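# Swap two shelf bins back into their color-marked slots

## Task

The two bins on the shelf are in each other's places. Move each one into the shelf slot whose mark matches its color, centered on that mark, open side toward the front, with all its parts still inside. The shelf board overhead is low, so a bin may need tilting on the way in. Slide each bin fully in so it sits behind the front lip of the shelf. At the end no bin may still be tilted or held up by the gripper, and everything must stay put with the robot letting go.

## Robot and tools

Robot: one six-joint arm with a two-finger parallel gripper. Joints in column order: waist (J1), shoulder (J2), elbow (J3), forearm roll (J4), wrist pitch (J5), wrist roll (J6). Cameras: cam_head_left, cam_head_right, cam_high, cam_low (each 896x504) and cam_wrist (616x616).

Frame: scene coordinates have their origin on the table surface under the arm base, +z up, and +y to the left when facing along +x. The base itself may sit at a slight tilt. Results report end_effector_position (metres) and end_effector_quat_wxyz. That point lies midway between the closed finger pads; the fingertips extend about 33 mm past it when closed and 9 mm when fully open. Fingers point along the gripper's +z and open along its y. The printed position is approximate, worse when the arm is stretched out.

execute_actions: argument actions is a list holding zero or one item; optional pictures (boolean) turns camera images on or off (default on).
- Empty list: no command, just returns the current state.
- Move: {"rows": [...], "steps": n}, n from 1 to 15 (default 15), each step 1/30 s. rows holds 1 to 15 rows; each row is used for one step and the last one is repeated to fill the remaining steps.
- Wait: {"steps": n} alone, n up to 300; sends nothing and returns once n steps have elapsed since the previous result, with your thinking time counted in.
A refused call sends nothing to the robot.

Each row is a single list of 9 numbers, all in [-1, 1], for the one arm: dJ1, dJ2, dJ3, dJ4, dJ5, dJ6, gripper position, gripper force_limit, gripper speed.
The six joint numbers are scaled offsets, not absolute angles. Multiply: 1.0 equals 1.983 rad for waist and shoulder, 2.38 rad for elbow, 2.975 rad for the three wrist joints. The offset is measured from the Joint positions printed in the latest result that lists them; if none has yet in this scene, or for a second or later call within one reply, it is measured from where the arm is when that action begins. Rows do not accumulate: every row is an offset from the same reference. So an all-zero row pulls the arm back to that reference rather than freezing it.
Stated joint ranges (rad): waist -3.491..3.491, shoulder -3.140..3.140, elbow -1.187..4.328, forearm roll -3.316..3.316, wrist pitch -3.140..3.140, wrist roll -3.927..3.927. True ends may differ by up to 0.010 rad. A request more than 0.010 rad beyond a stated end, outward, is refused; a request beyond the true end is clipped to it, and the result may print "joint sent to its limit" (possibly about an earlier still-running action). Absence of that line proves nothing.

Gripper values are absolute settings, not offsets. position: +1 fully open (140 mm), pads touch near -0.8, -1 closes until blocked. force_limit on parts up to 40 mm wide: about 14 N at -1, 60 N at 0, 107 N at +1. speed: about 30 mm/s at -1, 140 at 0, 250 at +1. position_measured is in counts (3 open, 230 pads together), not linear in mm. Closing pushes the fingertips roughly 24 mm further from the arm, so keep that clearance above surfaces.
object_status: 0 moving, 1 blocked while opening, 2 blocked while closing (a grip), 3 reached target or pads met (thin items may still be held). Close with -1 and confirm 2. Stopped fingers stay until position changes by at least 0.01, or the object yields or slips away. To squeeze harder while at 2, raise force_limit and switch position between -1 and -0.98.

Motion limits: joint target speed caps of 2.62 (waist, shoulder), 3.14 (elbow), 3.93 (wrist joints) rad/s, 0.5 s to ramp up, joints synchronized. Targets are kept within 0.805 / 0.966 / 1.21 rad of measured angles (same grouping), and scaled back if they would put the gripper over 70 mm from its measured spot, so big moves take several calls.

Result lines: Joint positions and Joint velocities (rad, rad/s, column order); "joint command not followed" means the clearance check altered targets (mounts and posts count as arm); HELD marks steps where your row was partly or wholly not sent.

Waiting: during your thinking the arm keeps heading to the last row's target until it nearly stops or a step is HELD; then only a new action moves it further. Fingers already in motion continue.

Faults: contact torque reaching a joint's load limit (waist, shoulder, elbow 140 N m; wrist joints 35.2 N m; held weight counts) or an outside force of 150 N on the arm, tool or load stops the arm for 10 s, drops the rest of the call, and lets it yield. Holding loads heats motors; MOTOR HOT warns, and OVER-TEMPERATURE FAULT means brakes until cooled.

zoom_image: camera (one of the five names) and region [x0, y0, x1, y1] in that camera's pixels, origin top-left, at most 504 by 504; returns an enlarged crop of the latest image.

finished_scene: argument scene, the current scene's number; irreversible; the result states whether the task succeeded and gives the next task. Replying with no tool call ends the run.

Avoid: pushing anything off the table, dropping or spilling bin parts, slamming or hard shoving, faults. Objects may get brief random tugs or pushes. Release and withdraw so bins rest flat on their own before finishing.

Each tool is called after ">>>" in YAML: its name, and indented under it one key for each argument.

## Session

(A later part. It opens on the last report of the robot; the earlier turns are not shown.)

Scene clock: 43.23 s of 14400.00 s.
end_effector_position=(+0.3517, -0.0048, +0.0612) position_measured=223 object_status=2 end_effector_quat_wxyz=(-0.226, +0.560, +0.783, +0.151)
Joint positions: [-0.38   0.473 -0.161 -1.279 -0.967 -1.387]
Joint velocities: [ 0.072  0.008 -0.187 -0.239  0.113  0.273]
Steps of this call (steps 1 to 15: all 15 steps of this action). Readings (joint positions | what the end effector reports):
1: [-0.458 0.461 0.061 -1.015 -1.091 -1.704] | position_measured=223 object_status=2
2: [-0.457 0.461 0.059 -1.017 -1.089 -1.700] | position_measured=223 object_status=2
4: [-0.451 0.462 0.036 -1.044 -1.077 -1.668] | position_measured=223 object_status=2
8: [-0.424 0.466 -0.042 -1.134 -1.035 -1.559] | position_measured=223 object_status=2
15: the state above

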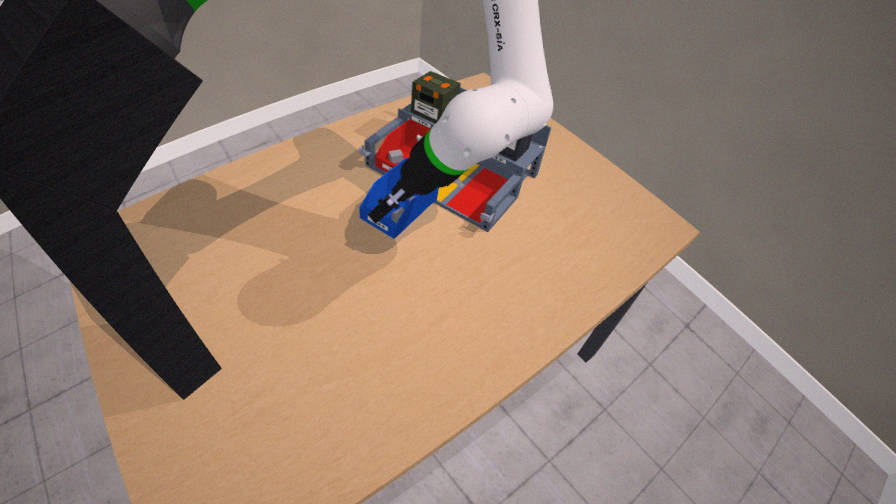

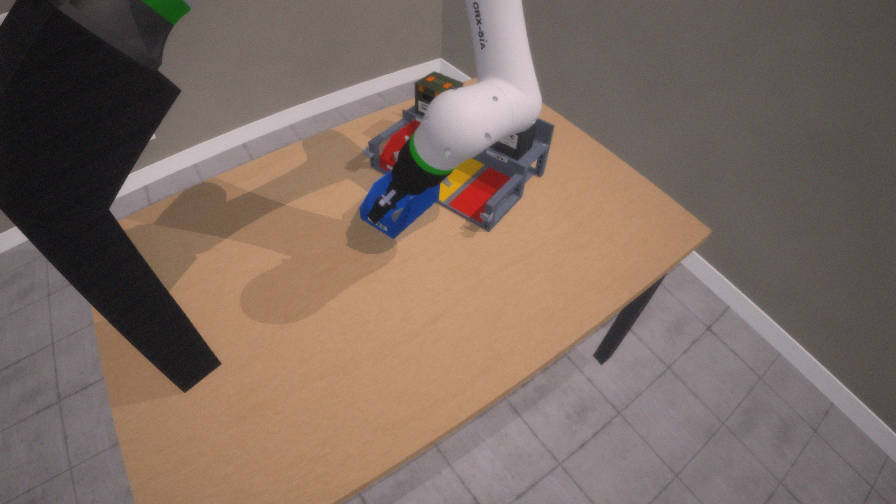

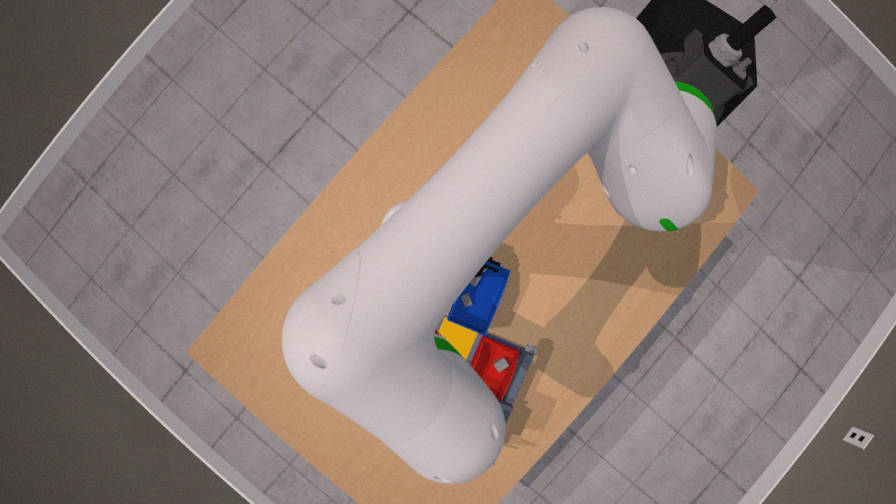

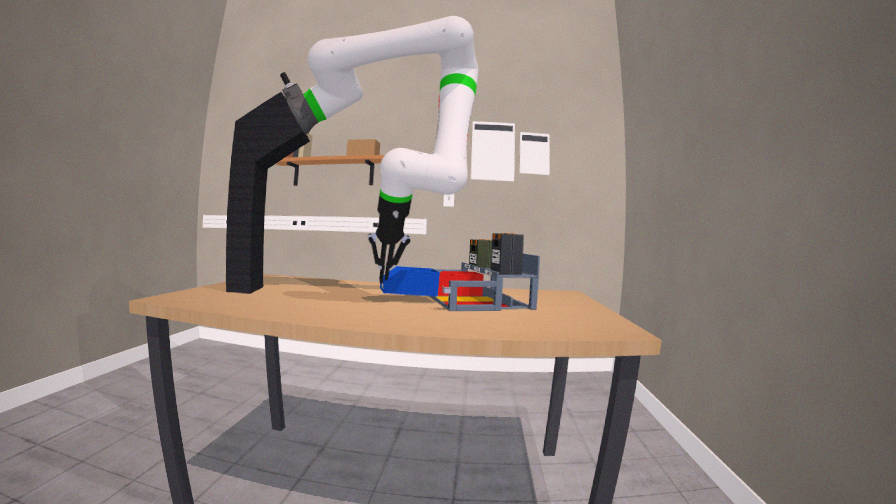

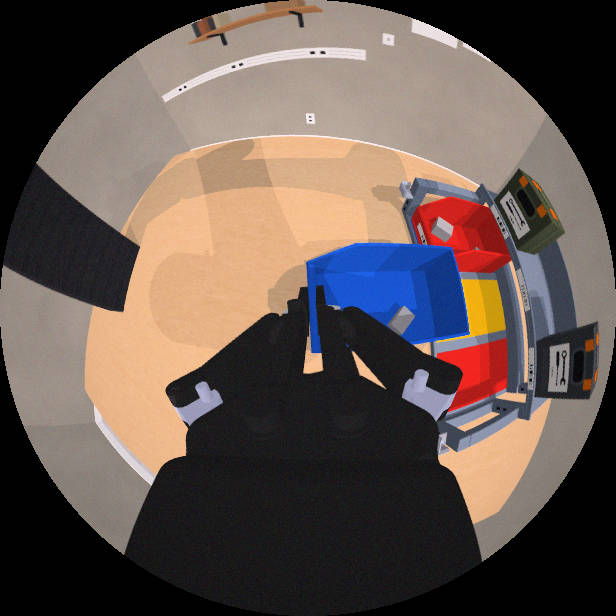

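>>> execute_actions:
  actions:
    - {"rows":[[0.008,0.002,-0.018,-0.017,0.008,0.021,-1,0.5,0],[0.008,0.002,-0.018,-0.017,0.008,0.021,-1,0.5,0],[0.016,0.0035,-0.034,-0.032,0.015,0.039,-1,0.5,0],[0.016,0.0035,-0.034,-0.032,0.015,0.039,-1,0.5,0],[0.024,0.005,-0.05,-0.047,0.022,0.057,-1,0.5,0],[0.024,0.005,-0.05,-0.047,0.022,0.057,-1,0.5,0],[0.032,0.007,-0.066,-0.063,0.029,0.076,-1,0.5,0],[0.032,0.007,-0.066,-0.063,0.029,0.076,-1,0.5,0],[0.04,0.009,-0.082,-0.078,0.036,0.094,-1,0.5,0],[0.04,0.009,-0.082,-0.078,0.036,0.094,-1,0.5,0],[0.0473,0.0106,-0.0976,-0.0934,0.0435,0.1123,-1,0.5,0]]}

>>> zoom_image:
  camera: "cam_low"
  region: [320, 230, 480, 320]

Scene clock: 45.00 s of 14400.00 s.
end_effector_position=(+0.2575, +0.0762, +0.0605) position_measured=223 object_status=2 end_effector_quat_wxyz=(-0.213, +0.557, +0.789, +0.149)
Joint positions: [-0.288  0.493 -0.39  -1.552 -0.84  -1.059]
Joint velocities: [ 0.079  0.017 -0.198 -0.24   0.115  0.285]
Steps of this call (steps 1 to 15: the robot went on to your last target; steps 16 to 38: nothing new was sent; steps 39 to 53: all 15 steps of this action). Readings (joint positions | what the end effector reports):
39: [-0.379 0.473 -0.165 -1.285 -0.964 -1.380] | position_measured=223 object_status=2
40: [-0.378 0.473 -0.167 -1.288 -0.963 -1.377] | position_measured=223 object_status=2
42: [-0.370 0.475 -0.189 -1.313 -0.951 -1.345] | position_measured=223 object_status=2
46: [-0.338 0.482 -0.268 -1.405 -0.908 -1.234] | position_measured=223 object_status=2
53: the state above

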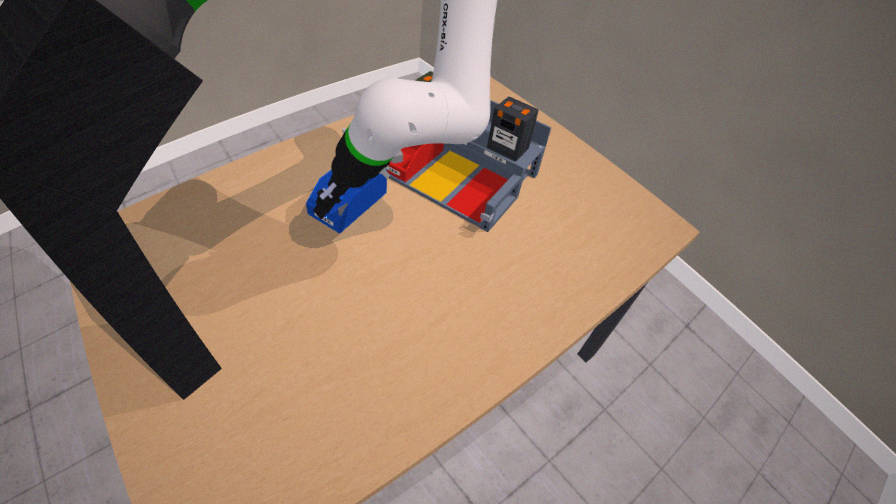

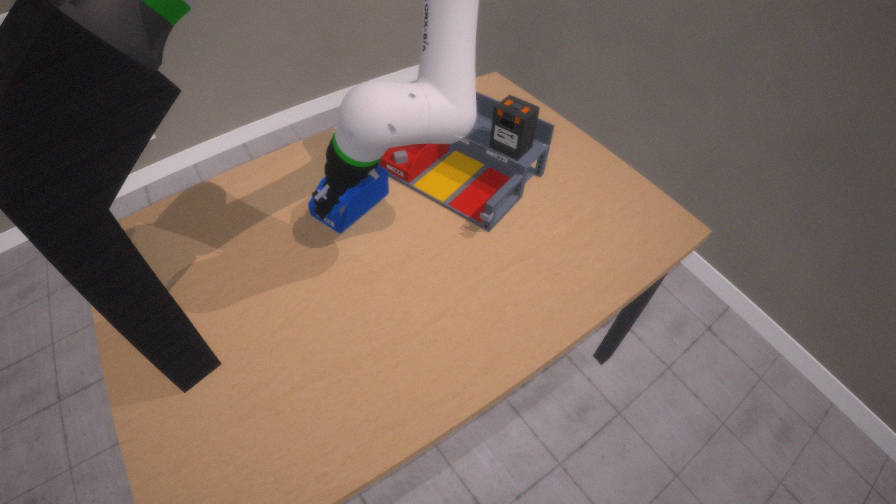

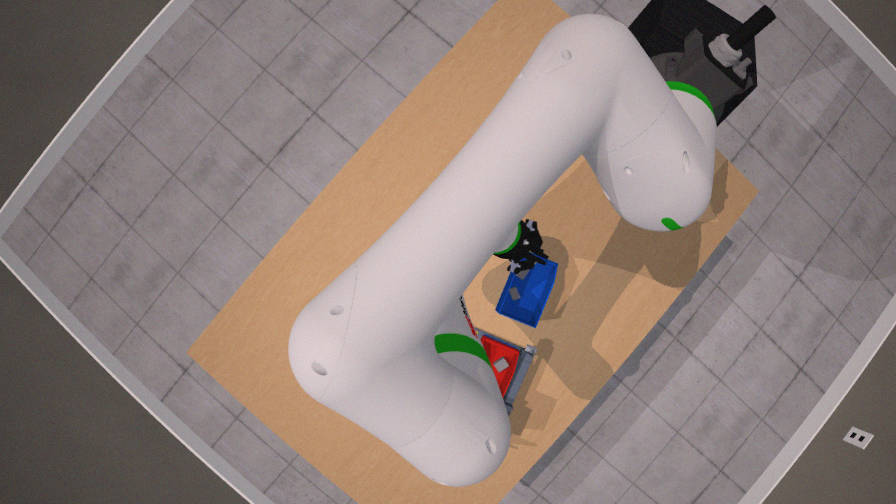

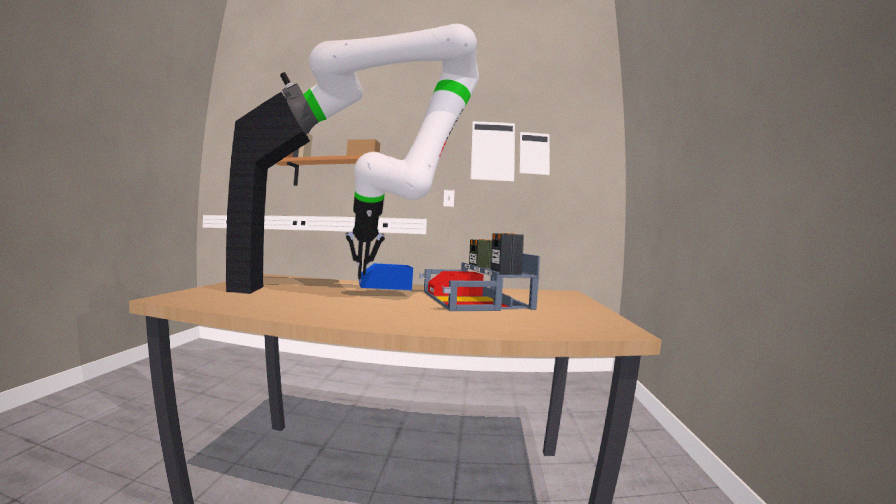

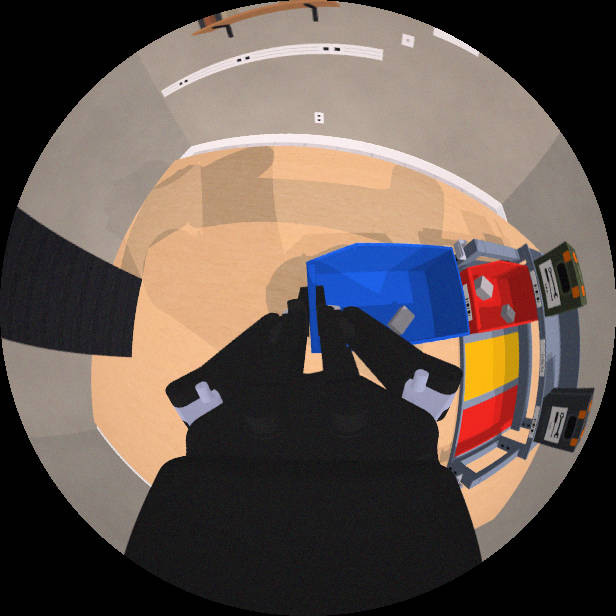

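Region (320, 230, 480, 320) of cam_low's 896x504 image, scaled by 3.150, with more detail than that image has; it fills the top 284 rows of this view, and the rest is white.

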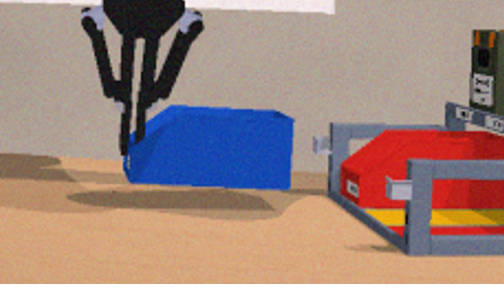

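>>> execute_actions:
  actions:
    - {"rows":[[0.002,0.006,0.004,-0.003,0.0015,0.0025,-1,0.5,0],[0.002,0.006,0.004,-0.003,0.0015,0.0025,-1,0.5,0],[0.004,0.012,0.008,-0.0043,0.002,0.003,-1,0.5,0],[0.004,0.012,0.008,-0.0043,0.002,0.003,-1,0.5,0],[0.0055,0.018,0.0123,-0.0055,0.003,0.004,-1,0.5,0],[0.0055,0.018,0.0123,-0.0055,0.003,0.004,-1,0.5,0],[0.0072,0.024,0.0165,-0.0068,0.0035,0.0047,-1,0.5,0],[0.0072,0.024,0.0165,-0.0068,0.0035,0.0047,-1,0.5,0],[0.0089,0.0304,0.0209,-0.0081,0.0042,0.0054,-1,0.5,0]]}

>>> zoom_image:
  camera: "cam_low"
  region: [320, 230, 480, 320]

Scene clock: 46.83 s of 14400.00 s.
end_effector_position=(+0.2561, +0.0772, +0.0362) position_measured=223 object_status=2 end_effector_quat_wxyz=(-0.212, +0.556, +0.789, +0.149)
Joint positions: [-0.27   0.554 -0.34  -1.576 -0.828 -1.043]
Joint velocities: [ 0.     0.     0.    -0.     0.     0.001]
Steps of this call (steps 1 to 15: the robot went on to your last target; steps 16 to 40: nothing new was sent; steps 41 to 55: all 15 steps of this action). Readings (joint positions | what the end effector reports):
41: [-0.286 0.494 -0.394 -1.557 -0.838 -1.053] | position_measured=223 object_status=2
42: [-0.286 0.496 -0.392 -1.558 -0.837 -1.052] | position_measured=223 object_status=2
44: [-0.283 0.508 -0.379 -1.561 -0.836 -1.052] | position_measured=223 object_status=2
48: [-0.276 0.532 -0.358 -1.569 -0.831 -1.047] | position_measured=223 object_status=2
55: the state above

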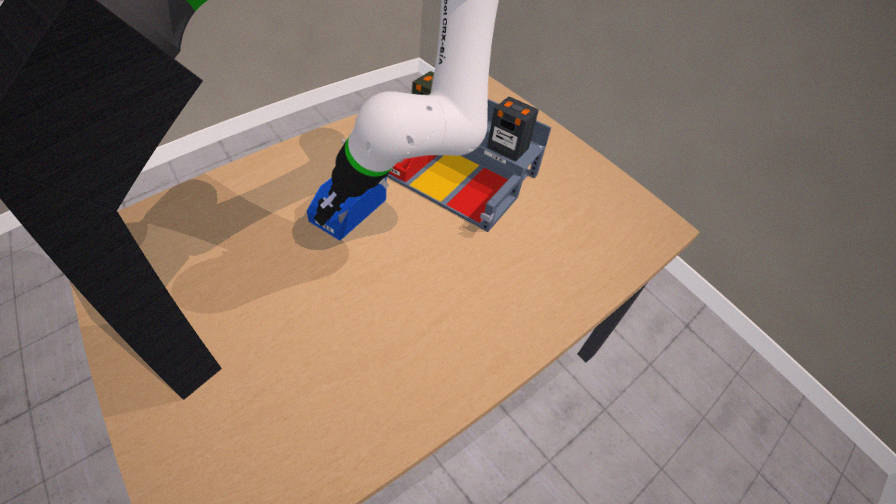

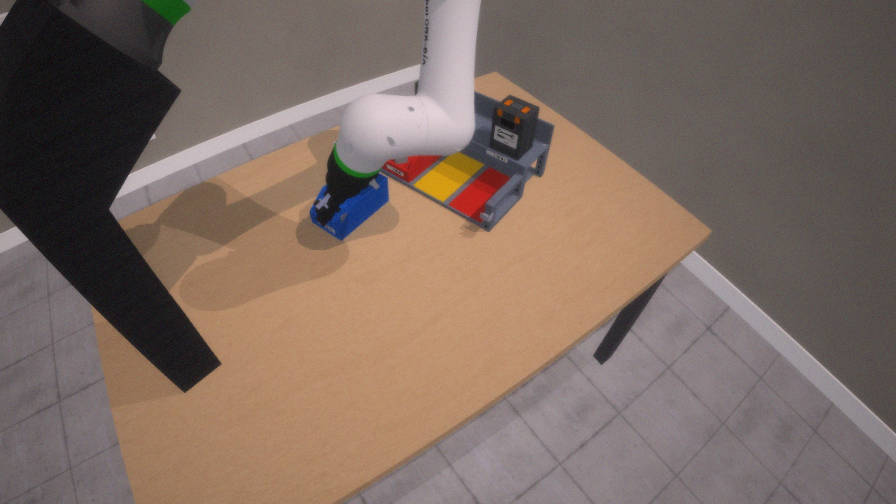

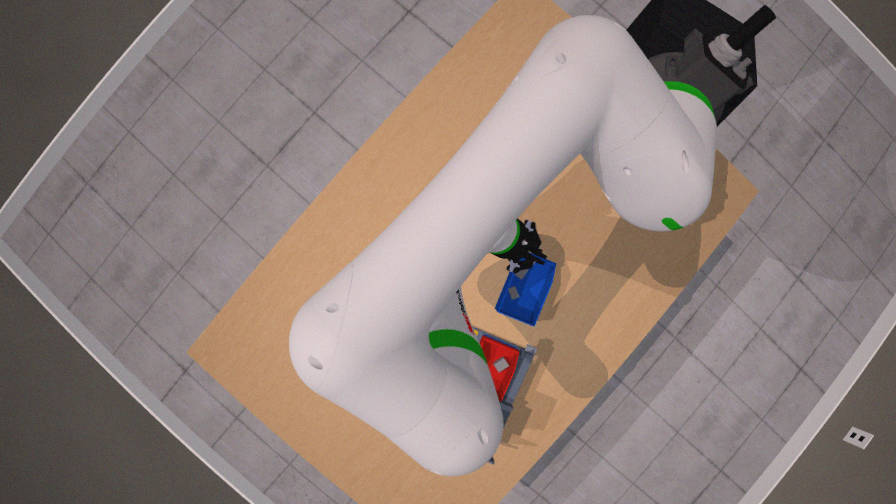

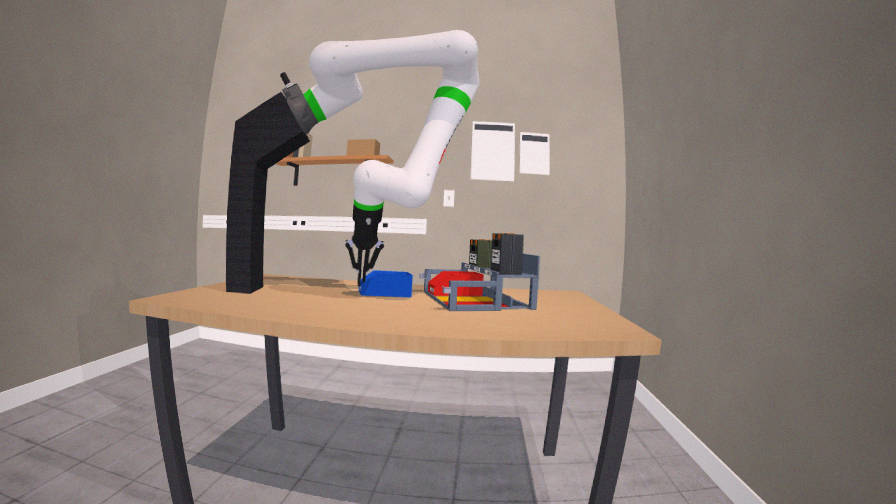

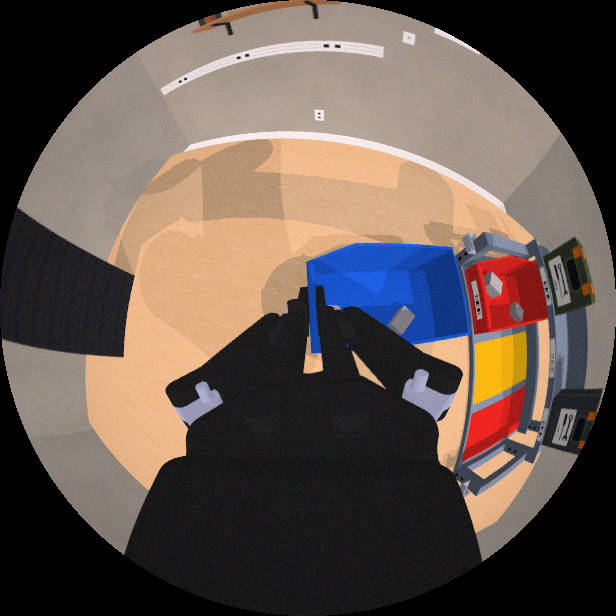

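Region (320, 230, 480, 320) of cam_low's 896x504 image, scaled by 3.150, with more detail than that image has; it fills the top 284 rows of this view, and the rest is white.

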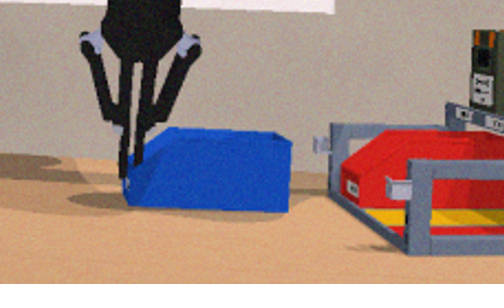

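>>> execute_actions:
  actions:
    - {"rows":[[0,0,0,0,0,0,-0.3,0.5,0],[0,0,0,0,0,0,-0.3,0.5,0],[0,0,0,0,0,0,-0.3,0.5,0],[0,0,0,0,0,0,-0.3,0.5,0],[0,0,0,0,0,0,-0.3,0.5,0],[0,0,0,0,0,0,-0.3,0.5,0],[-0.0323,-0.128,-0.084,0.0255,-0.0134,-0.0134,-0.3,0.5,0]]}
  pictures: false

>>> execute_actions:
  actions:
    - {"steps":8}
  pictures: false

Scene clock: 49.17 s of 14400.00 s.
end_effector_position=(+0.2629, +0.0774, +0.0981) position_measured=167 object_status=3 end_effector_quat_wxyz=(-0.206, +0.553, +0.793, +0.152)
Joint positions: [-0.312  0.387 -0.471 -1.526 -0.854 -1.069]
Joint velocities: [-0.236 -0.931 -0.737  0.276 -0.143 -0.144]
Steps of this call (steps 1 to 15: the robot went on to your last target; steps 16 to 55: nothing new was sent; steps 56 to 70: all 15 steps of this action). Readings (joint positions | what the end effector reports):
56: [-0.270 0.554 -0.340 -1.576 -0.828 -1.043] | position_measured=223 object_status=0
57: [-0.270 0.554 -0.340 -1.576 -0.828 -1.043] | position_measured=223 object_status=0
59: [-0.270 0.554 -0.340 -1.576 -0.828 -1.043] | position_measured=206 object_status=0
63: [-0.271 0.552 -0.341 -1.576 -0.828 -1.043] | position_measured=176 object_status=0
70: the state above

Scene clock: 49.43 s of 14400.00 s.
end_effector_position=(+0.2614, +0.0788, +0.1294) position_measured=167 object_status=3 end_effector_quat_wxyz=(-0.204, +0.552, +0.794, +0.152)
Joint positions: [-0.334  0.3   -0.54  -1.5   -0.868 -1.083]
Joint velocities: [-0.001 -0.002 -0.     0.001 -0.002 -0.002]
Steps of this call (steps 1 to 8: the robot went on to your last target). Readings (joint positions | what the end effector reports):
1: [-0.320 0.358 -0.494 -1.517 -0.859 -1.074] | position_measured=167 object_status=3
2: [-0.325 0.335 -0.512 -1.511 -0.862 -1.078] | position_measured=167 object_status=3
4: [-0.333 0.307 -0.534 -1.502 -0.867 -1.082] | position_measured=167 object_status=3
8: the state above

>>> execute_actions:
  actions:
    - {"rows":[[0.154,-0.1072,0.1466,0.1469,0.0303,-0.2924,-0.3,0.5,0]]}
  pictures: false

>>> execute_actions:
  actions:
    - {"steps":12}

>>> zoom_image:
  camera: "cam_wrist"
  region: [210, 150, 450, 390]

Scene clock: 50.40 s of 14400.00 s.
end_effector_position=(+0.3875, +0.1123, +0.1193) position_measured=167 object_status=3 end_effector_quat_wxyz=(-0.224, +0.548, +0.792, +0.147)
Joint positions: [-0.14   0.165 -0.318 -1.222 -0.811 -1.636]
Joint velocities: [ 0.481 -0.335  0.551  0.685  0.142 -1.364]
Steps of this call (steps 1 to 14: the robot went on to your last target; steps 15 to 29: all 15 steps of this action). Readings (joint positions | what the end effector reports):
15: [-0.334 0.300 -0.540 -1.500 -0.868 -1.083] | position_measured=167 object_status=3
16: [-0.333 0.299 -0.539 -1.498 -0.868 -1.087] | position_measured=167 object_status=3
18: [-0.322 0.291 -0.526 -1.482 -0.864 -1.118] | position_measured=167 object_status=3
22: [-0.264 0.251 -0.460 -1.399 -0.847 -1.284] | position_measured=167 object_status=3
29: the state above

Scene clock: 50.80 s of 14400.00 s.
end_effector_position=(+0.4825, +0.1468, +0.1302) position_measured=167 object_status=3 end_effector_quat_wxyz=(-0.211, +0.557, +0.789, +0.149)
Joint positions: [-0.029  0.087 -0.191 -1.063 -0.778 -1.953]
Joint velocities: [ 0.     0.     0.     0.001  0.    -0.004]
Steps of this call (steps 1 to 12: the robot went on to your last target). Readings (joint positions | what the end effector reports):
1: [-0.124 0.154 -0.300 -1.199 -0.806 -1.682] | position_measured=167 object_status=3
2: [-0.108 0.143 -0.282 -1.177 -0.801 -1.727] | position_measured=167 object_status=3
4: [-0.078 0.121 -0.246 -1.133 -0.792 -1.814] | position_measured=167 object_status=3
8: [-0.034 0.091 -0.196 -1.070 -0.779 -1.938] | position_measured=167 object_status=3
12: the state above

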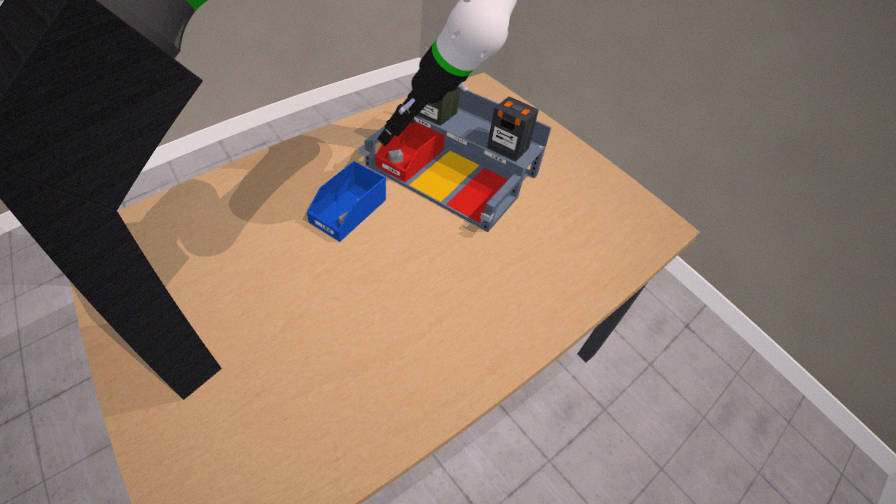

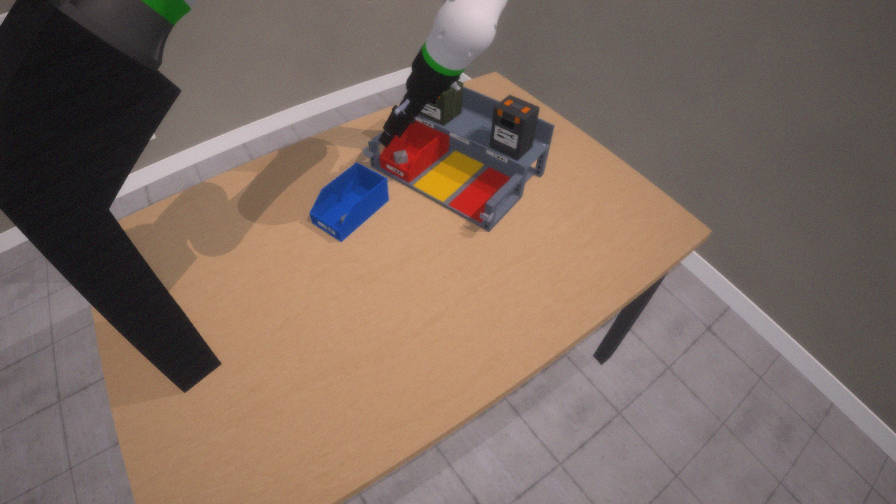

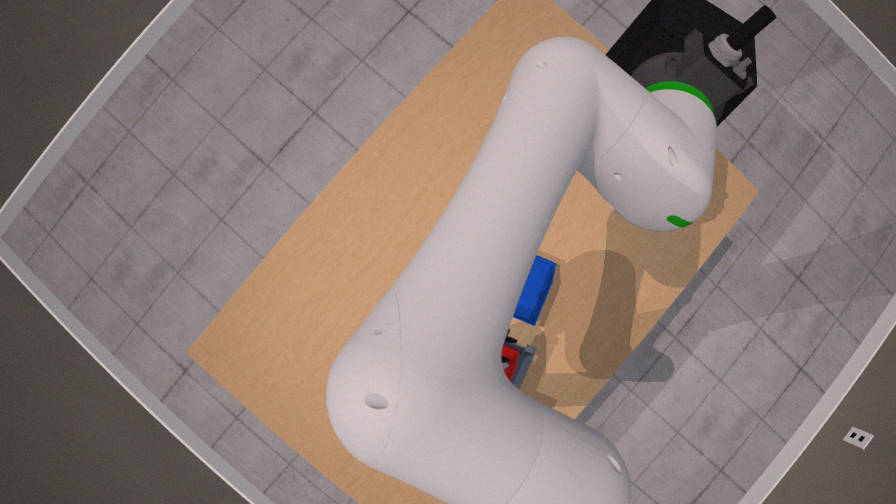

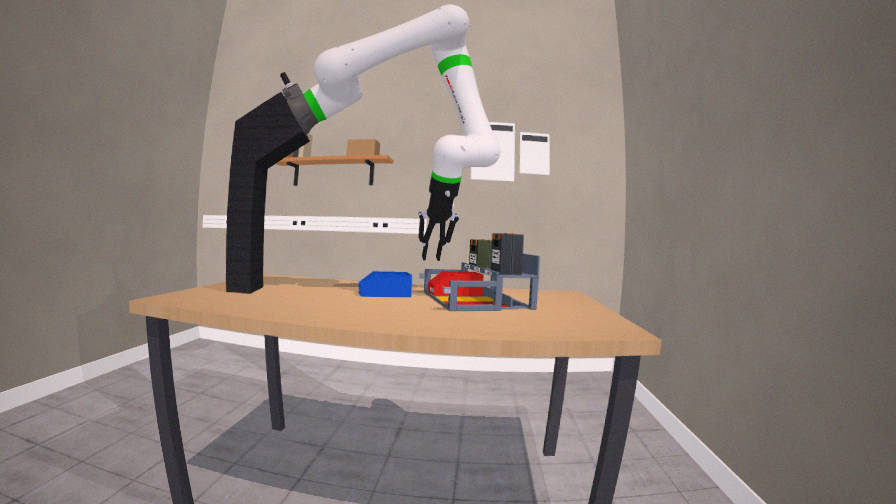

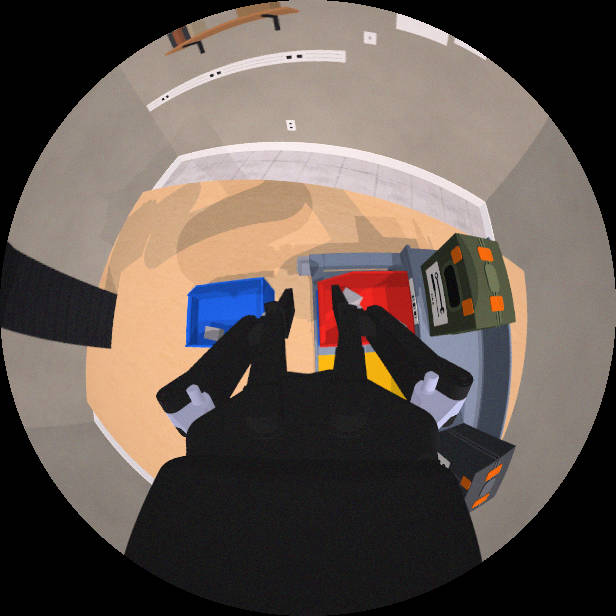

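Region (210, 150, 450, 390) of cam_wrist's 616x616 image, scaled by 2.100, with more detail than that image has.

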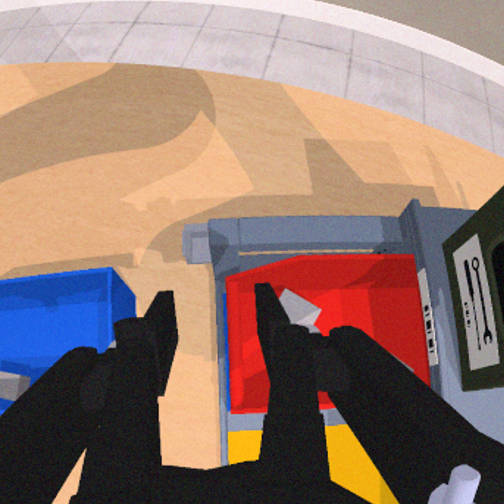

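>>> execute_actions:
  actions:
    - {"rows":[[0.0092,0.0978,0.063,-0.013,0.0125,0.0155,-0.3,0.5,0]]}

>>> zoom_image:
  camera: "cam_head_left"
  region: [350, 100, 470, 200]

>>> zoom_image:
  camera: "cam_wrist"
  region: [210, 150, 450, 390]

Scene clock: 52.70 s of 14400.00 s.
end_effector_position=(+0.4924, +0.1496, +0.0539) position_measured=167 object_status=3 end_effector_quat_wxyz=(-0.211, +0.557, +0.789, +0.150)
Joint positions: [-0.011  0.281 -0.041 -1.102 -0.741 -1.907]
Joint velocities: [ 0.     0.003  0.    -0.001  0.     0.001]
Steps of this call (steps 1 to 30: the robot went on to your last target; steps 31 to 42: nothing new was sent; steps 43 to 57: all 15 steps of this action). Readings (joint positions | what the end effector reports):
43: [-0.029 0.087 -0.191 -1.063 -0.778 -1.953] | position_measured=167 object_status=3
44: [-0.029 0.089 -0.189 -1.063 -0.777 -1.953] | position_measured=167 object_status=3
46: [-0.027 0.110 -0.173 -1.067 -0.773 -1.948] | position_measured=167 object_status=3
50: [-0.017 0.215 -0.092 -1.088 -0.753 -1.923] | position_measured=167 object_status=3
57: the state above

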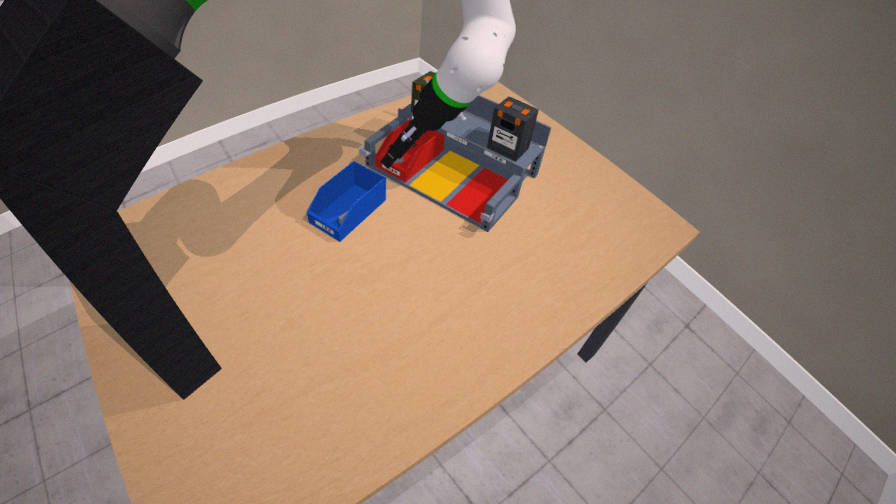

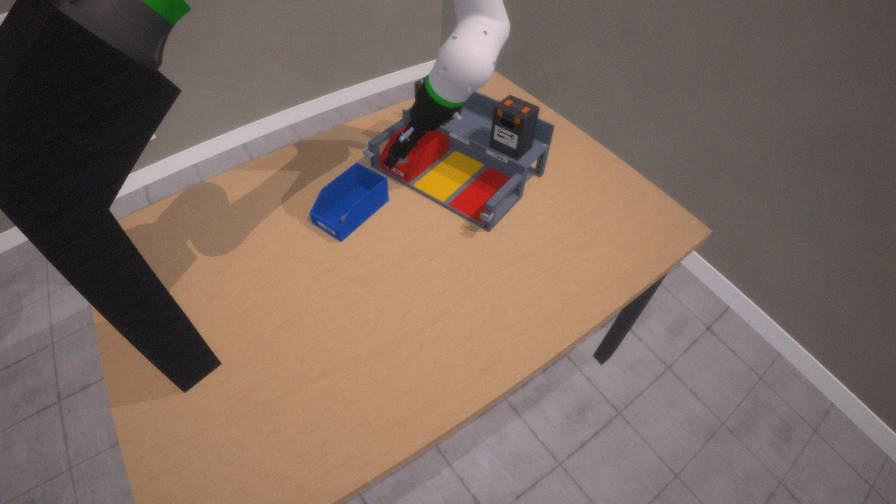

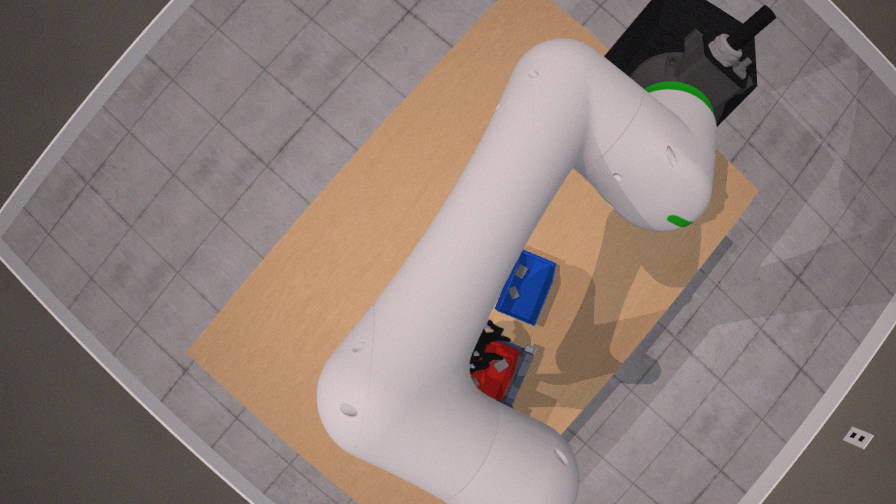

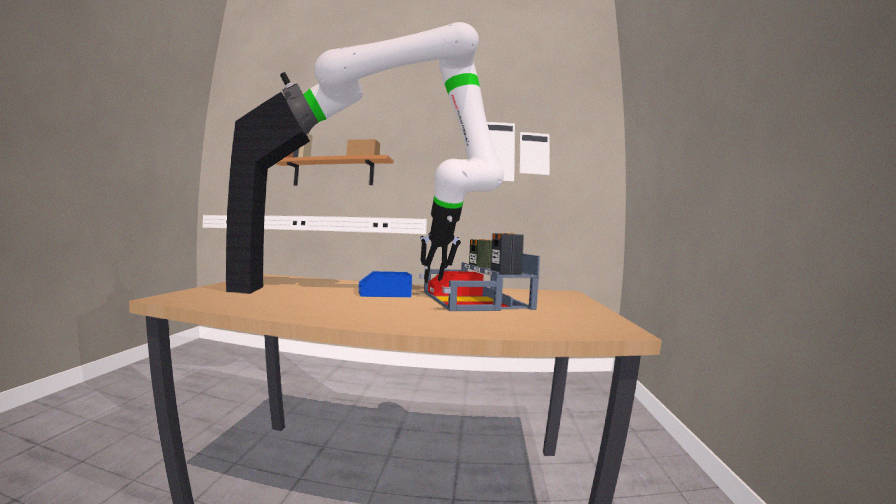

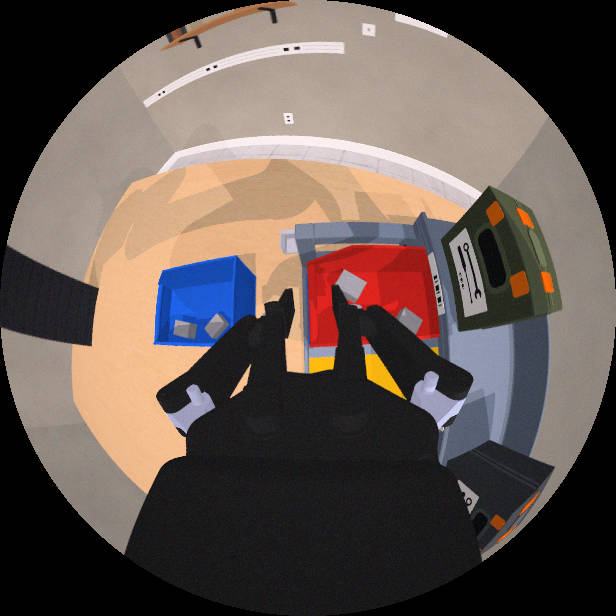

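Region (350, 100, 470, 200) of cam_head_left's 896x504 image, scaled by 4.200, with more detail than that image has.

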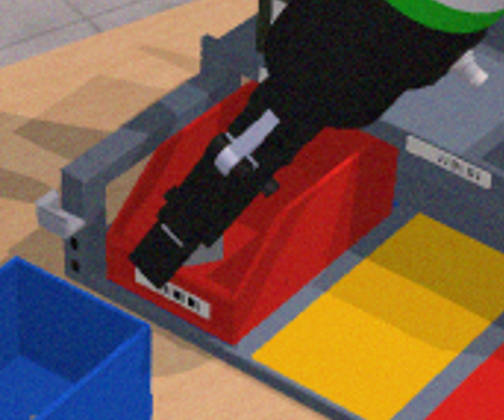

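Region (210, 150, 450, 390) of cam_wrist's 616x616 image, scaled by 2.100, with more detail than that image has.

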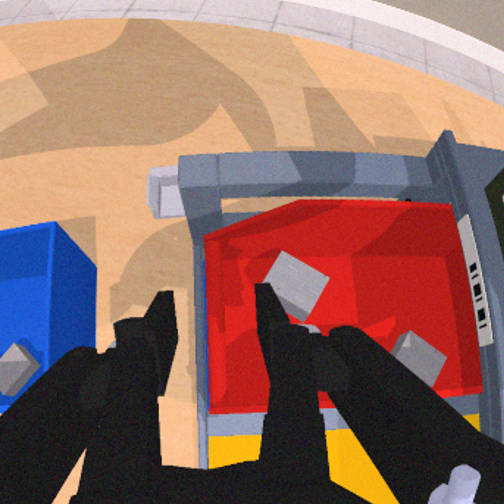

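>>> execute_actions:
  actions:
    - {"rows":[[-0.001,-0.0016,-0.0069,-0.0024,0.0013,0.0057,-0.45,0.5,-0.5],[-0.001,-0.0016,-0.0069,-0.0024,0.0013,0.0057,-0.45,0.5,-0.5],[-0.001,-0.0016,-0.0069,-0.0024,0.0013,0.0057,-0.45,0.5,-0.5],[-0.001,-0.0016,-0.0069,-0.0024,0.0013,0.0057,-0.45,0.5,-0.5],[0.0009,0.0159,0.0041,-0.0045,0.0037,0.0084,-0.45,0.5,-0.5],[0.0009,0.0159,0.0041,-0.0045,0.0037,0.0084,-0.45,0.5,-0.5],[0.0009,0.0159,0.0041,-0.0045,0.0037,0.0084,-0.45,0.5,-0.5],[0.0009,0.0159,0.0041,-0.0045,0.0037,0.0084,-0.45,0.5,-0.5],[0.0009,0.0159,0.0041,-0.0045,0.0037,0.0084,-0.45,0.5,-0.5],[0.0009,0.0159,0.0041,-0.0045,0.0037,0.0084,-1,0.5,-0.5]]}
  pictures: false

>>> execute_actions:
  actions:
    - {"steps":14}

>>> zoom_image:
  camera: "cam_head_left"
  region: [350, 100, 530, 240]

Scene clock: 54.50 s of 14400.00 s.
end_effector_position=(+0.4844, +0.1485, +0.0409) position_measured=205 object_status=0 end_effector_quat_wxyz=(-0.211, +0.555, +0.791, +0.148)
Joint positions: [-0.009  0.313 -0.031 -1.115 -0.729 -1.882]
Joint velocities: [ 0.001 -0.     0.012 -0.001  0.    -0.001]
Steps of this call (steps 1 to 15: the robot went on to your last target; steps 16 to 39: nothing new was sent; steps 40 to 54: all 15 steps of this action). Readings (joint positions | what the end effector reports):
40: [-0.011 0.281 -0.041 -1.102 -0.740 -1.907] | position_measured=167 object_status=0
41: [-0.011 0.281 -0.043 -1.103 -0.740 -1.904] | position_measured=168 object_status=0
43: [-0.013 0.279 -0.056 -1.108 -0.737 -1.891] | position_measured=177 object_status=0
47: [-0.010 0.299 -0.041 -1.113 -0.732 -1.885] | position_measured=186 object_status=0
54: the state above

Scene clock: 54.97 s of 14400.00 s.
end_effector_position=(+0.4841, +0.1484, +0.0409) position_measured=223 object_status=2 end_effector_quat_wxyz=(-0.211, +0.555, +0.791, +0.148)
Joint positions: [-0.009  0.313 -0.031 -1.115 -0.729 -1.882]
Joint velocities: [-0.     0.001 -0.001 -0.001 -0.001 -0.001]
Steps of this call (steps 1 to 14: the robot went on to your last target). Readings (joint positions | what the end effector reports):
1: [-0.009 0.313 -0.031 -1.115 -0.729 -1.882] | position_measured=210 object_status=0
2: [-0.009 0.313 -0.031 -1.115 -0.729 -1.882] | position_measured=215 object_status=0
4: [-0.009 0.313 -0.031 -1.115 -0.729 -1.882] | position_measured=223 object_status=0
8: [-0.009 0.313 -0.031 -1.115 -0.729 -1.882] | position_measured=223 object_status=0
14: the state above

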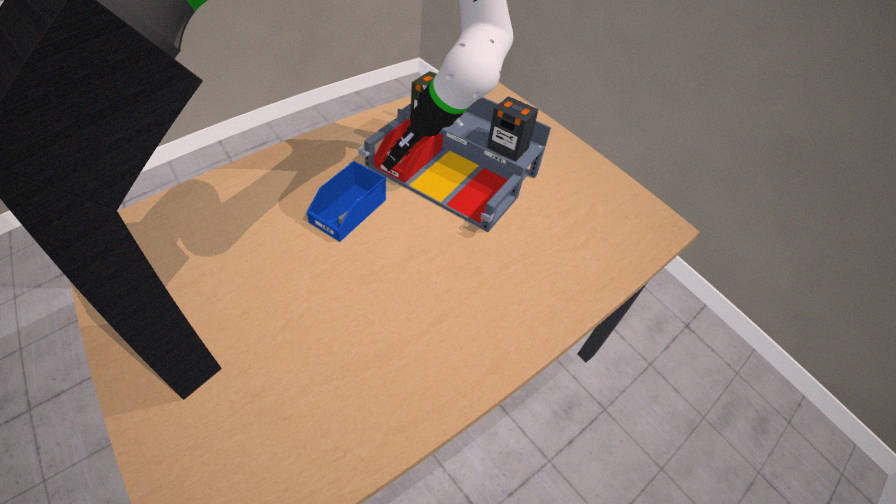

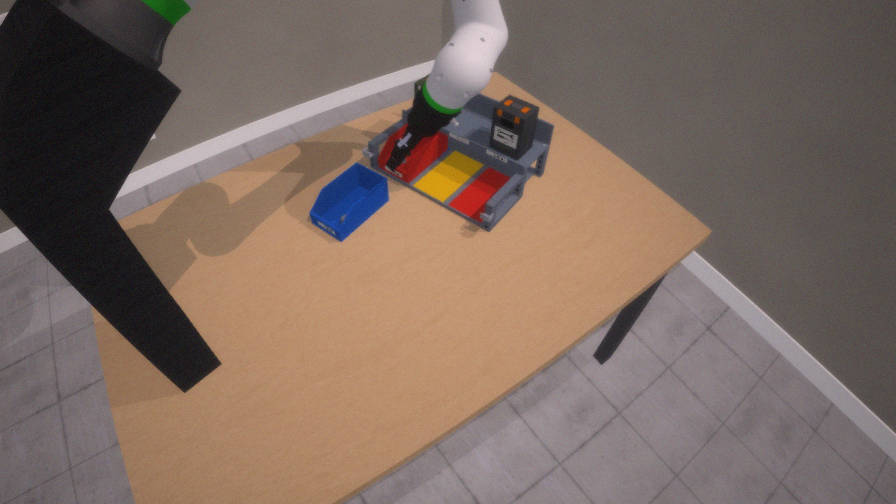

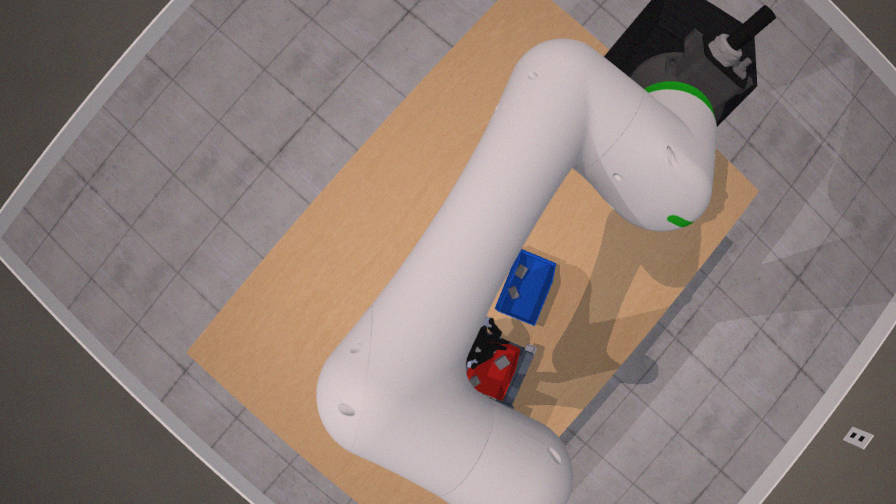

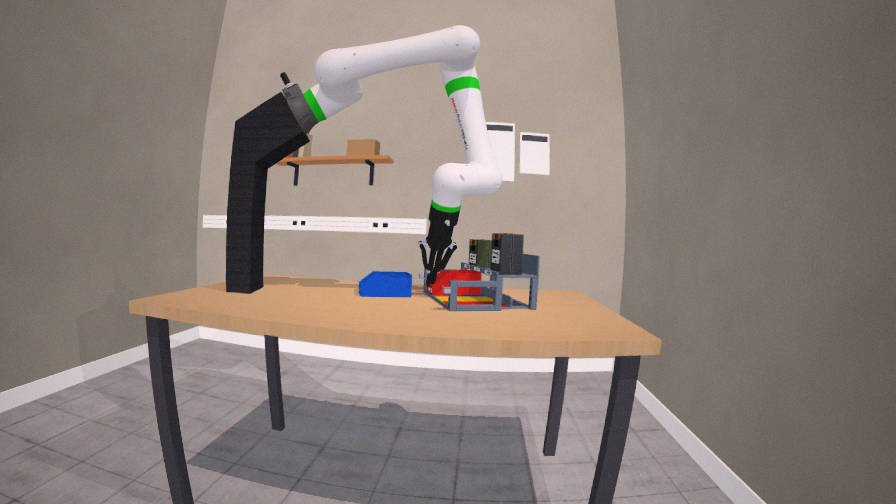

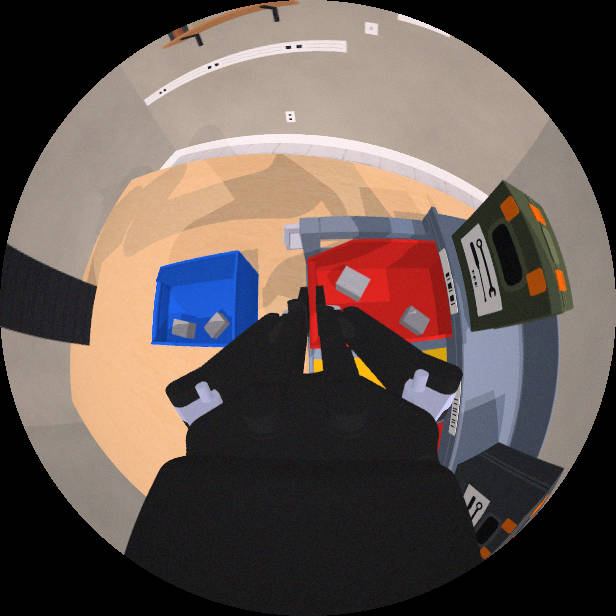

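Region (350, 100, 530, 240) of cam_head_left's 896x504 image, scaled by 2.800, with more detail than that image has.

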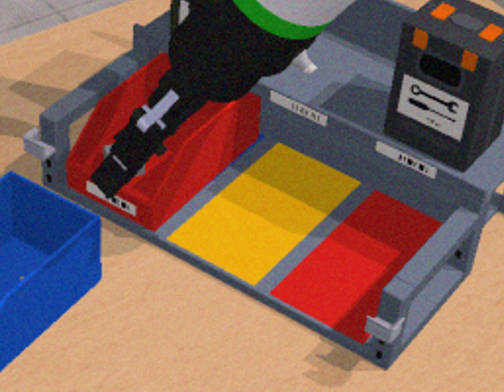

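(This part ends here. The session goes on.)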